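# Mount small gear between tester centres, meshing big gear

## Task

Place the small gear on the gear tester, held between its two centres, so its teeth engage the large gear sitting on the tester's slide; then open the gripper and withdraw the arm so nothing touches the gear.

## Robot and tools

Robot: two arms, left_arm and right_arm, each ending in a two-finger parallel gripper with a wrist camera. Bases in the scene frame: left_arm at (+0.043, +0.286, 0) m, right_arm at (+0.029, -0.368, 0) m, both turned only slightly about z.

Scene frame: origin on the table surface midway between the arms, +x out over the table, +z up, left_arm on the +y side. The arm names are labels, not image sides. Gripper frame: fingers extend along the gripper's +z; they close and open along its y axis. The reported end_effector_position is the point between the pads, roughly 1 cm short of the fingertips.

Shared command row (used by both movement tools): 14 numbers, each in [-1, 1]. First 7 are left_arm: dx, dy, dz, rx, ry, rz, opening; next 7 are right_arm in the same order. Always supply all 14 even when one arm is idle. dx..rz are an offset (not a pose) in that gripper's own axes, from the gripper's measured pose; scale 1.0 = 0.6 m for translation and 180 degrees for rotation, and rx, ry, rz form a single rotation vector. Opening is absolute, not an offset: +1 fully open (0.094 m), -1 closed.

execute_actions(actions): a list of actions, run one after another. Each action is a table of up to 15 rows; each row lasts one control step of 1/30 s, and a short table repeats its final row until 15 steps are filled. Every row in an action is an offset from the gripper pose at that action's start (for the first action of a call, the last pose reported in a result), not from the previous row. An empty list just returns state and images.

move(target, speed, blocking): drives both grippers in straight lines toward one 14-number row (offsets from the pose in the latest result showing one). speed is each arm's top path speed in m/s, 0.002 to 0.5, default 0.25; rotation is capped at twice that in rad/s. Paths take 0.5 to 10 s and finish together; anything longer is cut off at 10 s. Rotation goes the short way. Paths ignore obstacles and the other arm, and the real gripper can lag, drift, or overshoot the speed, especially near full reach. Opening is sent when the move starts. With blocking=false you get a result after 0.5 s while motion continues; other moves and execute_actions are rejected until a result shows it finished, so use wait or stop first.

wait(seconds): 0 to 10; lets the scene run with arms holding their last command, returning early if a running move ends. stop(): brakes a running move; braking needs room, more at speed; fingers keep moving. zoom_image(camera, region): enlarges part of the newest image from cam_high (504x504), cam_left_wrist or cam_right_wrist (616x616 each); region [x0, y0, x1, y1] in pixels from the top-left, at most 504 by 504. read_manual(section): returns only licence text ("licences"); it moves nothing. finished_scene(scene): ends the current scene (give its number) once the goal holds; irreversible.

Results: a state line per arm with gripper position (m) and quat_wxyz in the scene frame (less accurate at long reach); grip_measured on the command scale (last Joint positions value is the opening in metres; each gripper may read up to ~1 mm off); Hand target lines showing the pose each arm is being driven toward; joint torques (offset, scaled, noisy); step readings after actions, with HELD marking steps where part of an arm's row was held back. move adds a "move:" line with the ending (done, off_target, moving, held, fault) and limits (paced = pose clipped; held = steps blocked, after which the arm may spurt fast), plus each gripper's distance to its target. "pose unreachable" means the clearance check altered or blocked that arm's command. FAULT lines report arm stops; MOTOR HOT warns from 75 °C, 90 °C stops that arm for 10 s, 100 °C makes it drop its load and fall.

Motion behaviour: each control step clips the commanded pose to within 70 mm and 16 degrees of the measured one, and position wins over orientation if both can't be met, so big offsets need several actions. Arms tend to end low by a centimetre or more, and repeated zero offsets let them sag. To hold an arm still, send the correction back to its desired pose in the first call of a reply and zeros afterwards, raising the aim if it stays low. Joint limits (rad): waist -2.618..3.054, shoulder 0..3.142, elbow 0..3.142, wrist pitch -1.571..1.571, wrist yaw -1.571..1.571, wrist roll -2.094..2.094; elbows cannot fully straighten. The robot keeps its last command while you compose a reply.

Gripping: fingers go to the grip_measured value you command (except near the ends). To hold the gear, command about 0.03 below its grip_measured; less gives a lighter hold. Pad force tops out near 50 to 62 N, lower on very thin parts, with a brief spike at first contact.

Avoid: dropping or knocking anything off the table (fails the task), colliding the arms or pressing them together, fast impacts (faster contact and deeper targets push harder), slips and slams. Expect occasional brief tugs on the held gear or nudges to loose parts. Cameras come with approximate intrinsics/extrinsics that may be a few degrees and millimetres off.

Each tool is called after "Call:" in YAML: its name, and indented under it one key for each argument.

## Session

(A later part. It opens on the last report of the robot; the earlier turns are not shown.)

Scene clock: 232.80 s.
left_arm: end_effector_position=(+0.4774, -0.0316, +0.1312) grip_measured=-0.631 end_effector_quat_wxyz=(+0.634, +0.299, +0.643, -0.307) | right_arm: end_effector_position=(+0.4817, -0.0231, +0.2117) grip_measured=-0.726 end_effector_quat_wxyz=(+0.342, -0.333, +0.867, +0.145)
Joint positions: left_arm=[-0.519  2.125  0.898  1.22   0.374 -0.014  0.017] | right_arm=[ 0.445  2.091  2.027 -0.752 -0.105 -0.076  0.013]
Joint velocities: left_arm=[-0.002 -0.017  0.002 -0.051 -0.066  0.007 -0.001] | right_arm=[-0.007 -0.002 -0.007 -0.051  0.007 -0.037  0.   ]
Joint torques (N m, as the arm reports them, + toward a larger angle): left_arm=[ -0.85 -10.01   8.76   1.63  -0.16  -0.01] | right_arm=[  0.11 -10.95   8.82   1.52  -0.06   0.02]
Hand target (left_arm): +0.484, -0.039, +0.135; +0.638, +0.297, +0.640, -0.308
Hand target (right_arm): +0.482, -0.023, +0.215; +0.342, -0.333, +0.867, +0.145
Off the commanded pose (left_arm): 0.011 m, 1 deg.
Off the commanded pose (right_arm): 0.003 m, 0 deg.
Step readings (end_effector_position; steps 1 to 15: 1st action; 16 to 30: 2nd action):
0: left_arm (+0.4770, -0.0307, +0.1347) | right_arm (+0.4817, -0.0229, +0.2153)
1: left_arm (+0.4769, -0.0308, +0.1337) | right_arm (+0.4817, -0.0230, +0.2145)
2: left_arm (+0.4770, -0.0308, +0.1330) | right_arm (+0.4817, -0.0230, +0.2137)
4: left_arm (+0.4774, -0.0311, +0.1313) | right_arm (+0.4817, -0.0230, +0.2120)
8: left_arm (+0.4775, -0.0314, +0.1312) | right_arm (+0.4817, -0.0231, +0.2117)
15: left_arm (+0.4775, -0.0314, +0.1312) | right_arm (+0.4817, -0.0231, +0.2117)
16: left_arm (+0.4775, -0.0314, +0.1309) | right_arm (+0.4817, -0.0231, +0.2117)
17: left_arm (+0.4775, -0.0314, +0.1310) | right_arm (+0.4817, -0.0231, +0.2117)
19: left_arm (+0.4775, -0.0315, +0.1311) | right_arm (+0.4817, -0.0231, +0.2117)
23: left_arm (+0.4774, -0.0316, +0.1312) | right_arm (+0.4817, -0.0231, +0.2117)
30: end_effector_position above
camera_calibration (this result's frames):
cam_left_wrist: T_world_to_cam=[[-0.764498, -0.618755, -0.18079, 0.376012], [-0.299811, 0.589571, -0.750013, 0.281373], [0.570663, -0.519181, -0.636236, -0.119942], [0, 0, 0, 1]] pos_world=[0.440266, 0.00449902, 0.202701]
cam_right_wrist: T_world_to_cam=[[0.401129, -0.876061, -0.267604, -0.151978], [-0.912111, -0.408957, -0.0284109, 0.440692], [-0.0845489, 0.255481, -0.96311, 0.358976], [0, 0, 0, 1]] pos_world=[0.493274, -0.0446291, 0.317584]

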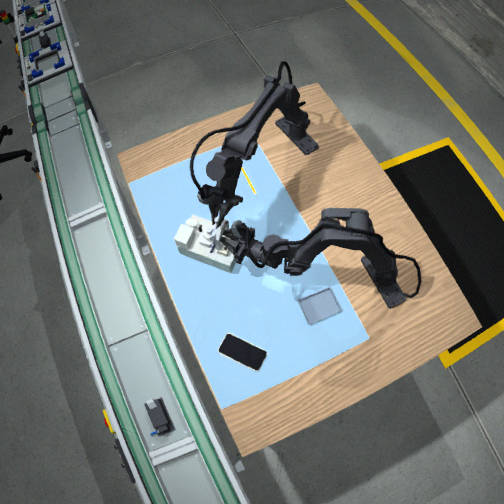

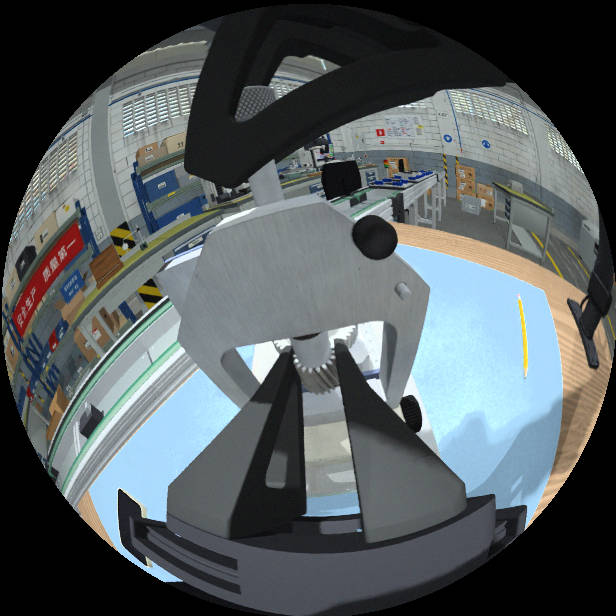

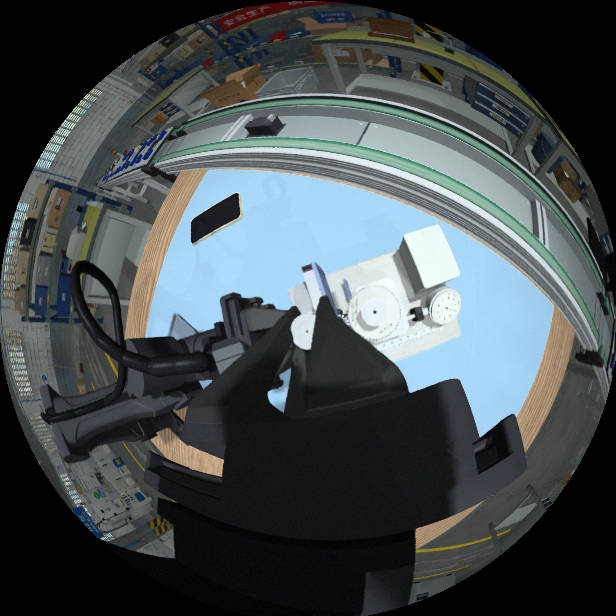

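Call:
execute_actions:
  actions:
    - [[-0.012,0,0.003,0,-0.005,0,-0.42,-0.01,0,-0.01,0,0,0,-0.2]]

Call:
move:
  target: [-0.015,0,-0.17,0,0,0,-0.42,0,0,-0.16,0,0,0,-0.2]
  speed: 0.08

Call:
finished_scene:
  scene: 2

Scene clock: 247.30 s.
left_arm: end_effector_position=(+0.4774, -0.0316, +0.1313) grip_measured=-0.422 end_effector_quat_wxyz=(+0.635, +0.299, +0.643, -0.307) | right_arm: end_effector_position=(+0.4802, -0.0241, +0.2137) grip_measured=-0.203 end_effector_quat_wxyz=(+0.339, -0.334, +0.868, +0.144)
Joint positions: left_arm=[-0.519  2.125  0.898  1.22   0.374 -0.014  0.027] | right_arm=[ 0.445  2.091  2.04  -0.772 -0.105 -0.076  0.037]
Joint velocities: left_arm=[-0.012  0.017 -0.002 -0.037 -0.022  0.022  0.   ] | right_arm=[-0.002 -0.022 -0.012  0.007  0.022 -0.066 -0.001]
Joint torques (N m, as the arm reports them, + toward a larger angle): left_arm=[ -0.11 -12.34   6.03   1.77  -0.02  -0.06] | right_arm=[  0.05 -10.56   9.78   1.49  -0.05   0.01]
Hand target (left_arm): +0.479, -0.033, +0.138; +0.639, +0.296, +0.638, -0.310
Hand target (right_arm): +0.482, -0.023, +0.220; +0.342, -0.333, +0.866, +0.145
Off the commanded pose (left_arm): 0.007 m, 1 deg.
Off the commanded pose (right_arm): 0.007 m, 0 deg.
Step readings (end_effector_position):
0: left_arm (+0.4774, -0.0316, +0.1312) | right_arm (+0.4817, -0.0231, +0.2117)
1: left_arm (+0.4774, -0.0316, +0.1313) | right_arm (+0.4813, -0.0233, +0.2113)
2: left_arm (+0.4774, -0.0316, +0.1313) | right_arm (+0.4808, -0.0236, +0.2111)
4: left_arm (+0.4774, -0.0316, +0.1313) | right_arm (+0.4805, -0.0238, +0.2122)
8: left_arm (+0.4774, -0.0316, +0.1313) | right_arm (+0.4806, -0.0238, +0.2141)
15: end_effector_position above
camera_calibration (this result's frames):
cam_left_wrist: T_world_to_cam=[[-0.764438, -0.618789, -0.180928, 0.376017], [-0.299562, 0.589431, -0.750223, 0.281345], [0.570874, -0.519299, -0.635949, -0.120027], [0, 0, 0, 1]] pos_world=[0.440243, 0.00451205, 0.202772]
cam_right_wrist: T_world_to_cam=[[0.399633, -0.877121, -0.266369, -0.151349], [-0.912251, -0.409057, -0.0216761, 0.437588], [-0.0899476, 0.251658, -0.963627, 0.363619], [0, 0, 0, 1]] pos_world=[0.492381, -0.0452611, 0.319564]

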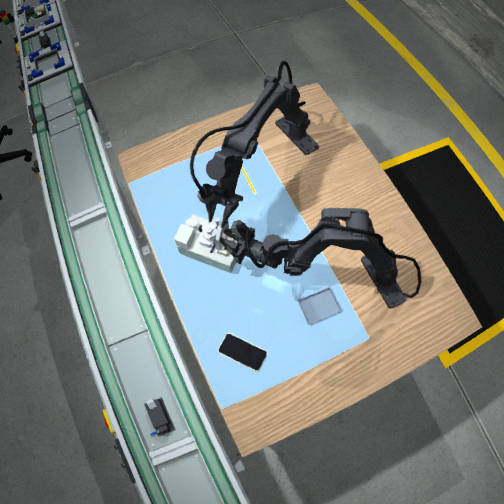

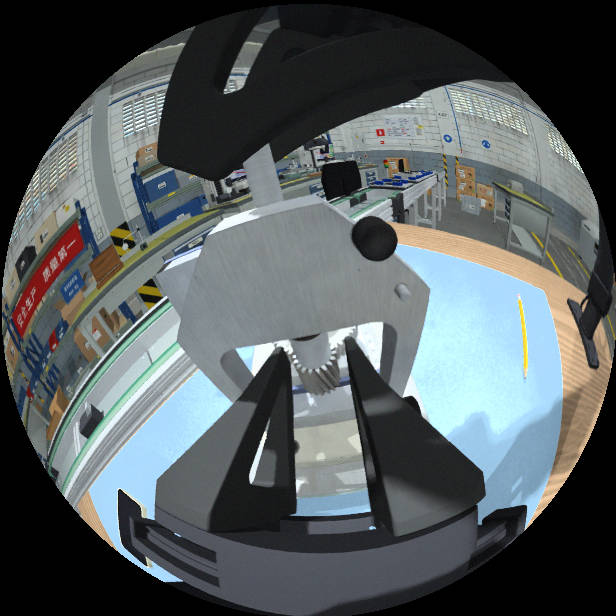

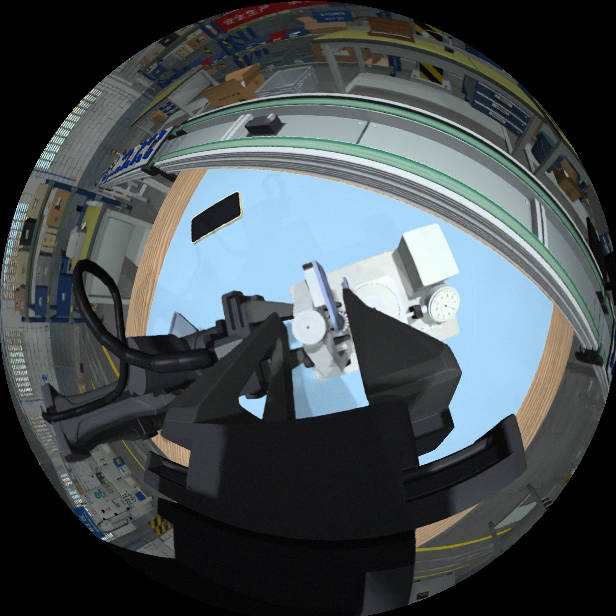

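Scene clock: 249.03 s.
left_arm: end_effector_position=(+0.4170, +0.0438, +0.1367) grip_measured=-0.422 end_effector_quat_wxyz=(+0.632, +0.298, +0.645, -0.308) | right_arm: end_effector_position=(+0.4356, -0.0632, +0.2807) grip_measured=-0.203 end_effector_quat_wxyz=(+0.343, -0.331, +0.867, +0.145)
Joint positions: left_arm=[-0.39   1.899  0.521  1.365  0.502 -0.014  0.027] | right_arm=[ 0.43   1.892  2.024 -0.947 -0.112 -0.084  0.037]
Joint velocities: left_arm=[-0.012  0.002 -0.002 -0.066 -0.022  0.037 -0.001] | right_arm=[ 0.012 -0.007 -0.002 -0.007  0.037 -0.081  0.001]
Joint torques (N m, as the arm reports them, + toward a larger angle): left_arm=[  0.63 -10.56   2.9    1.81   0.09   0.01] | right_arm=[ -0.6  -10.71   6.3    1.52  -0.2   -0.09]
Hand target (left_arm): +0.413, +0.048, +0.140; +0.635, +0.298, +0.643, -0.308
Hand target (right_arm): +0.432, -0.070, +0.283; +0.339, -0.333, +0.868, +0.145
Off the commanded pose (left_arm): 0.007 m, 0 deg.
Off the commanded pose (right_arm): 0.008 m, 1 deg.
move: done
camera_calibration (this result's frames):
cam_left_wrist: T_world_to_cam=[[-0.765337, -0.618778, -0.177123, 0.377281], [-0.304551, 0.590594, -0.747294, 0.224509], [0.567017, -0.517989, -0.640453, -0.0408099], [0, 0, 0, 1]] pos_world=[0.380262, 0.0797205, 0.208463]
cam_right_wrist: T_world_to_cam=[[0.397477, -0.877625, -0.267929, -0.148639], [-0.913923, -0.404782, -0.0299185, 0.385742], [-0.0821955, 0.256758, -0.962974, 0.43074], [0, 0, 0, 1]] pos_world=[0.447024, -0.0849038, 0.386507]

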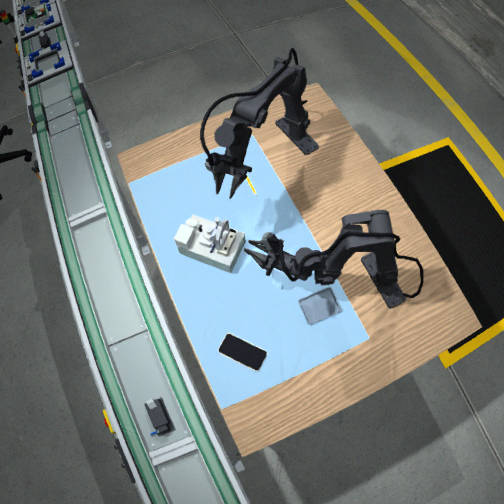

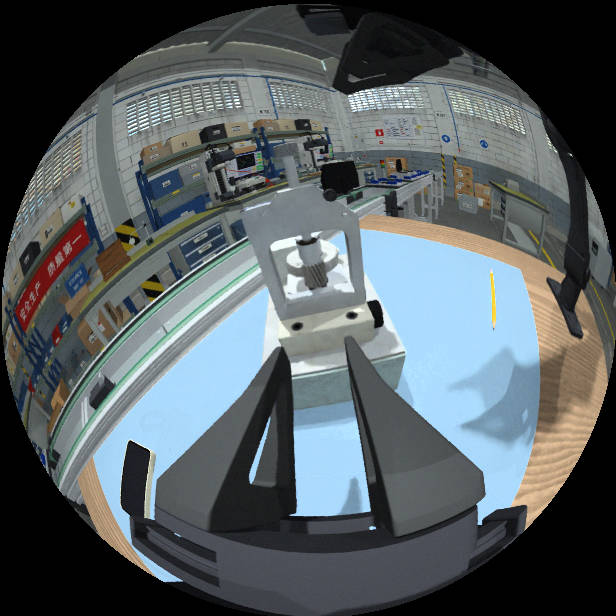

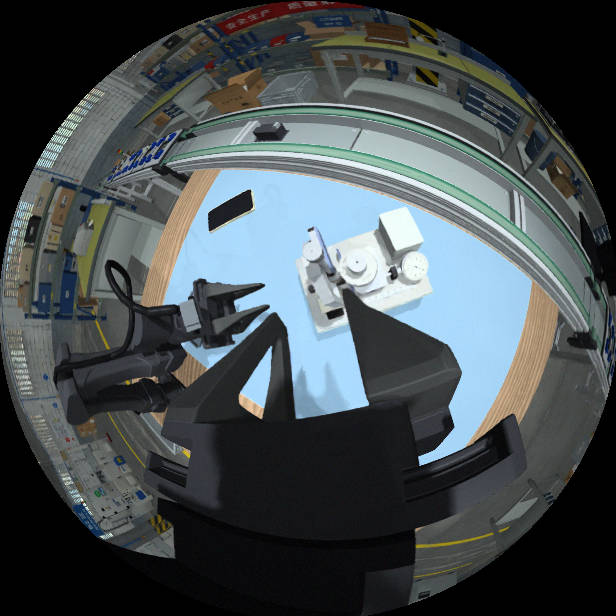

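The scene is finished: the task was done.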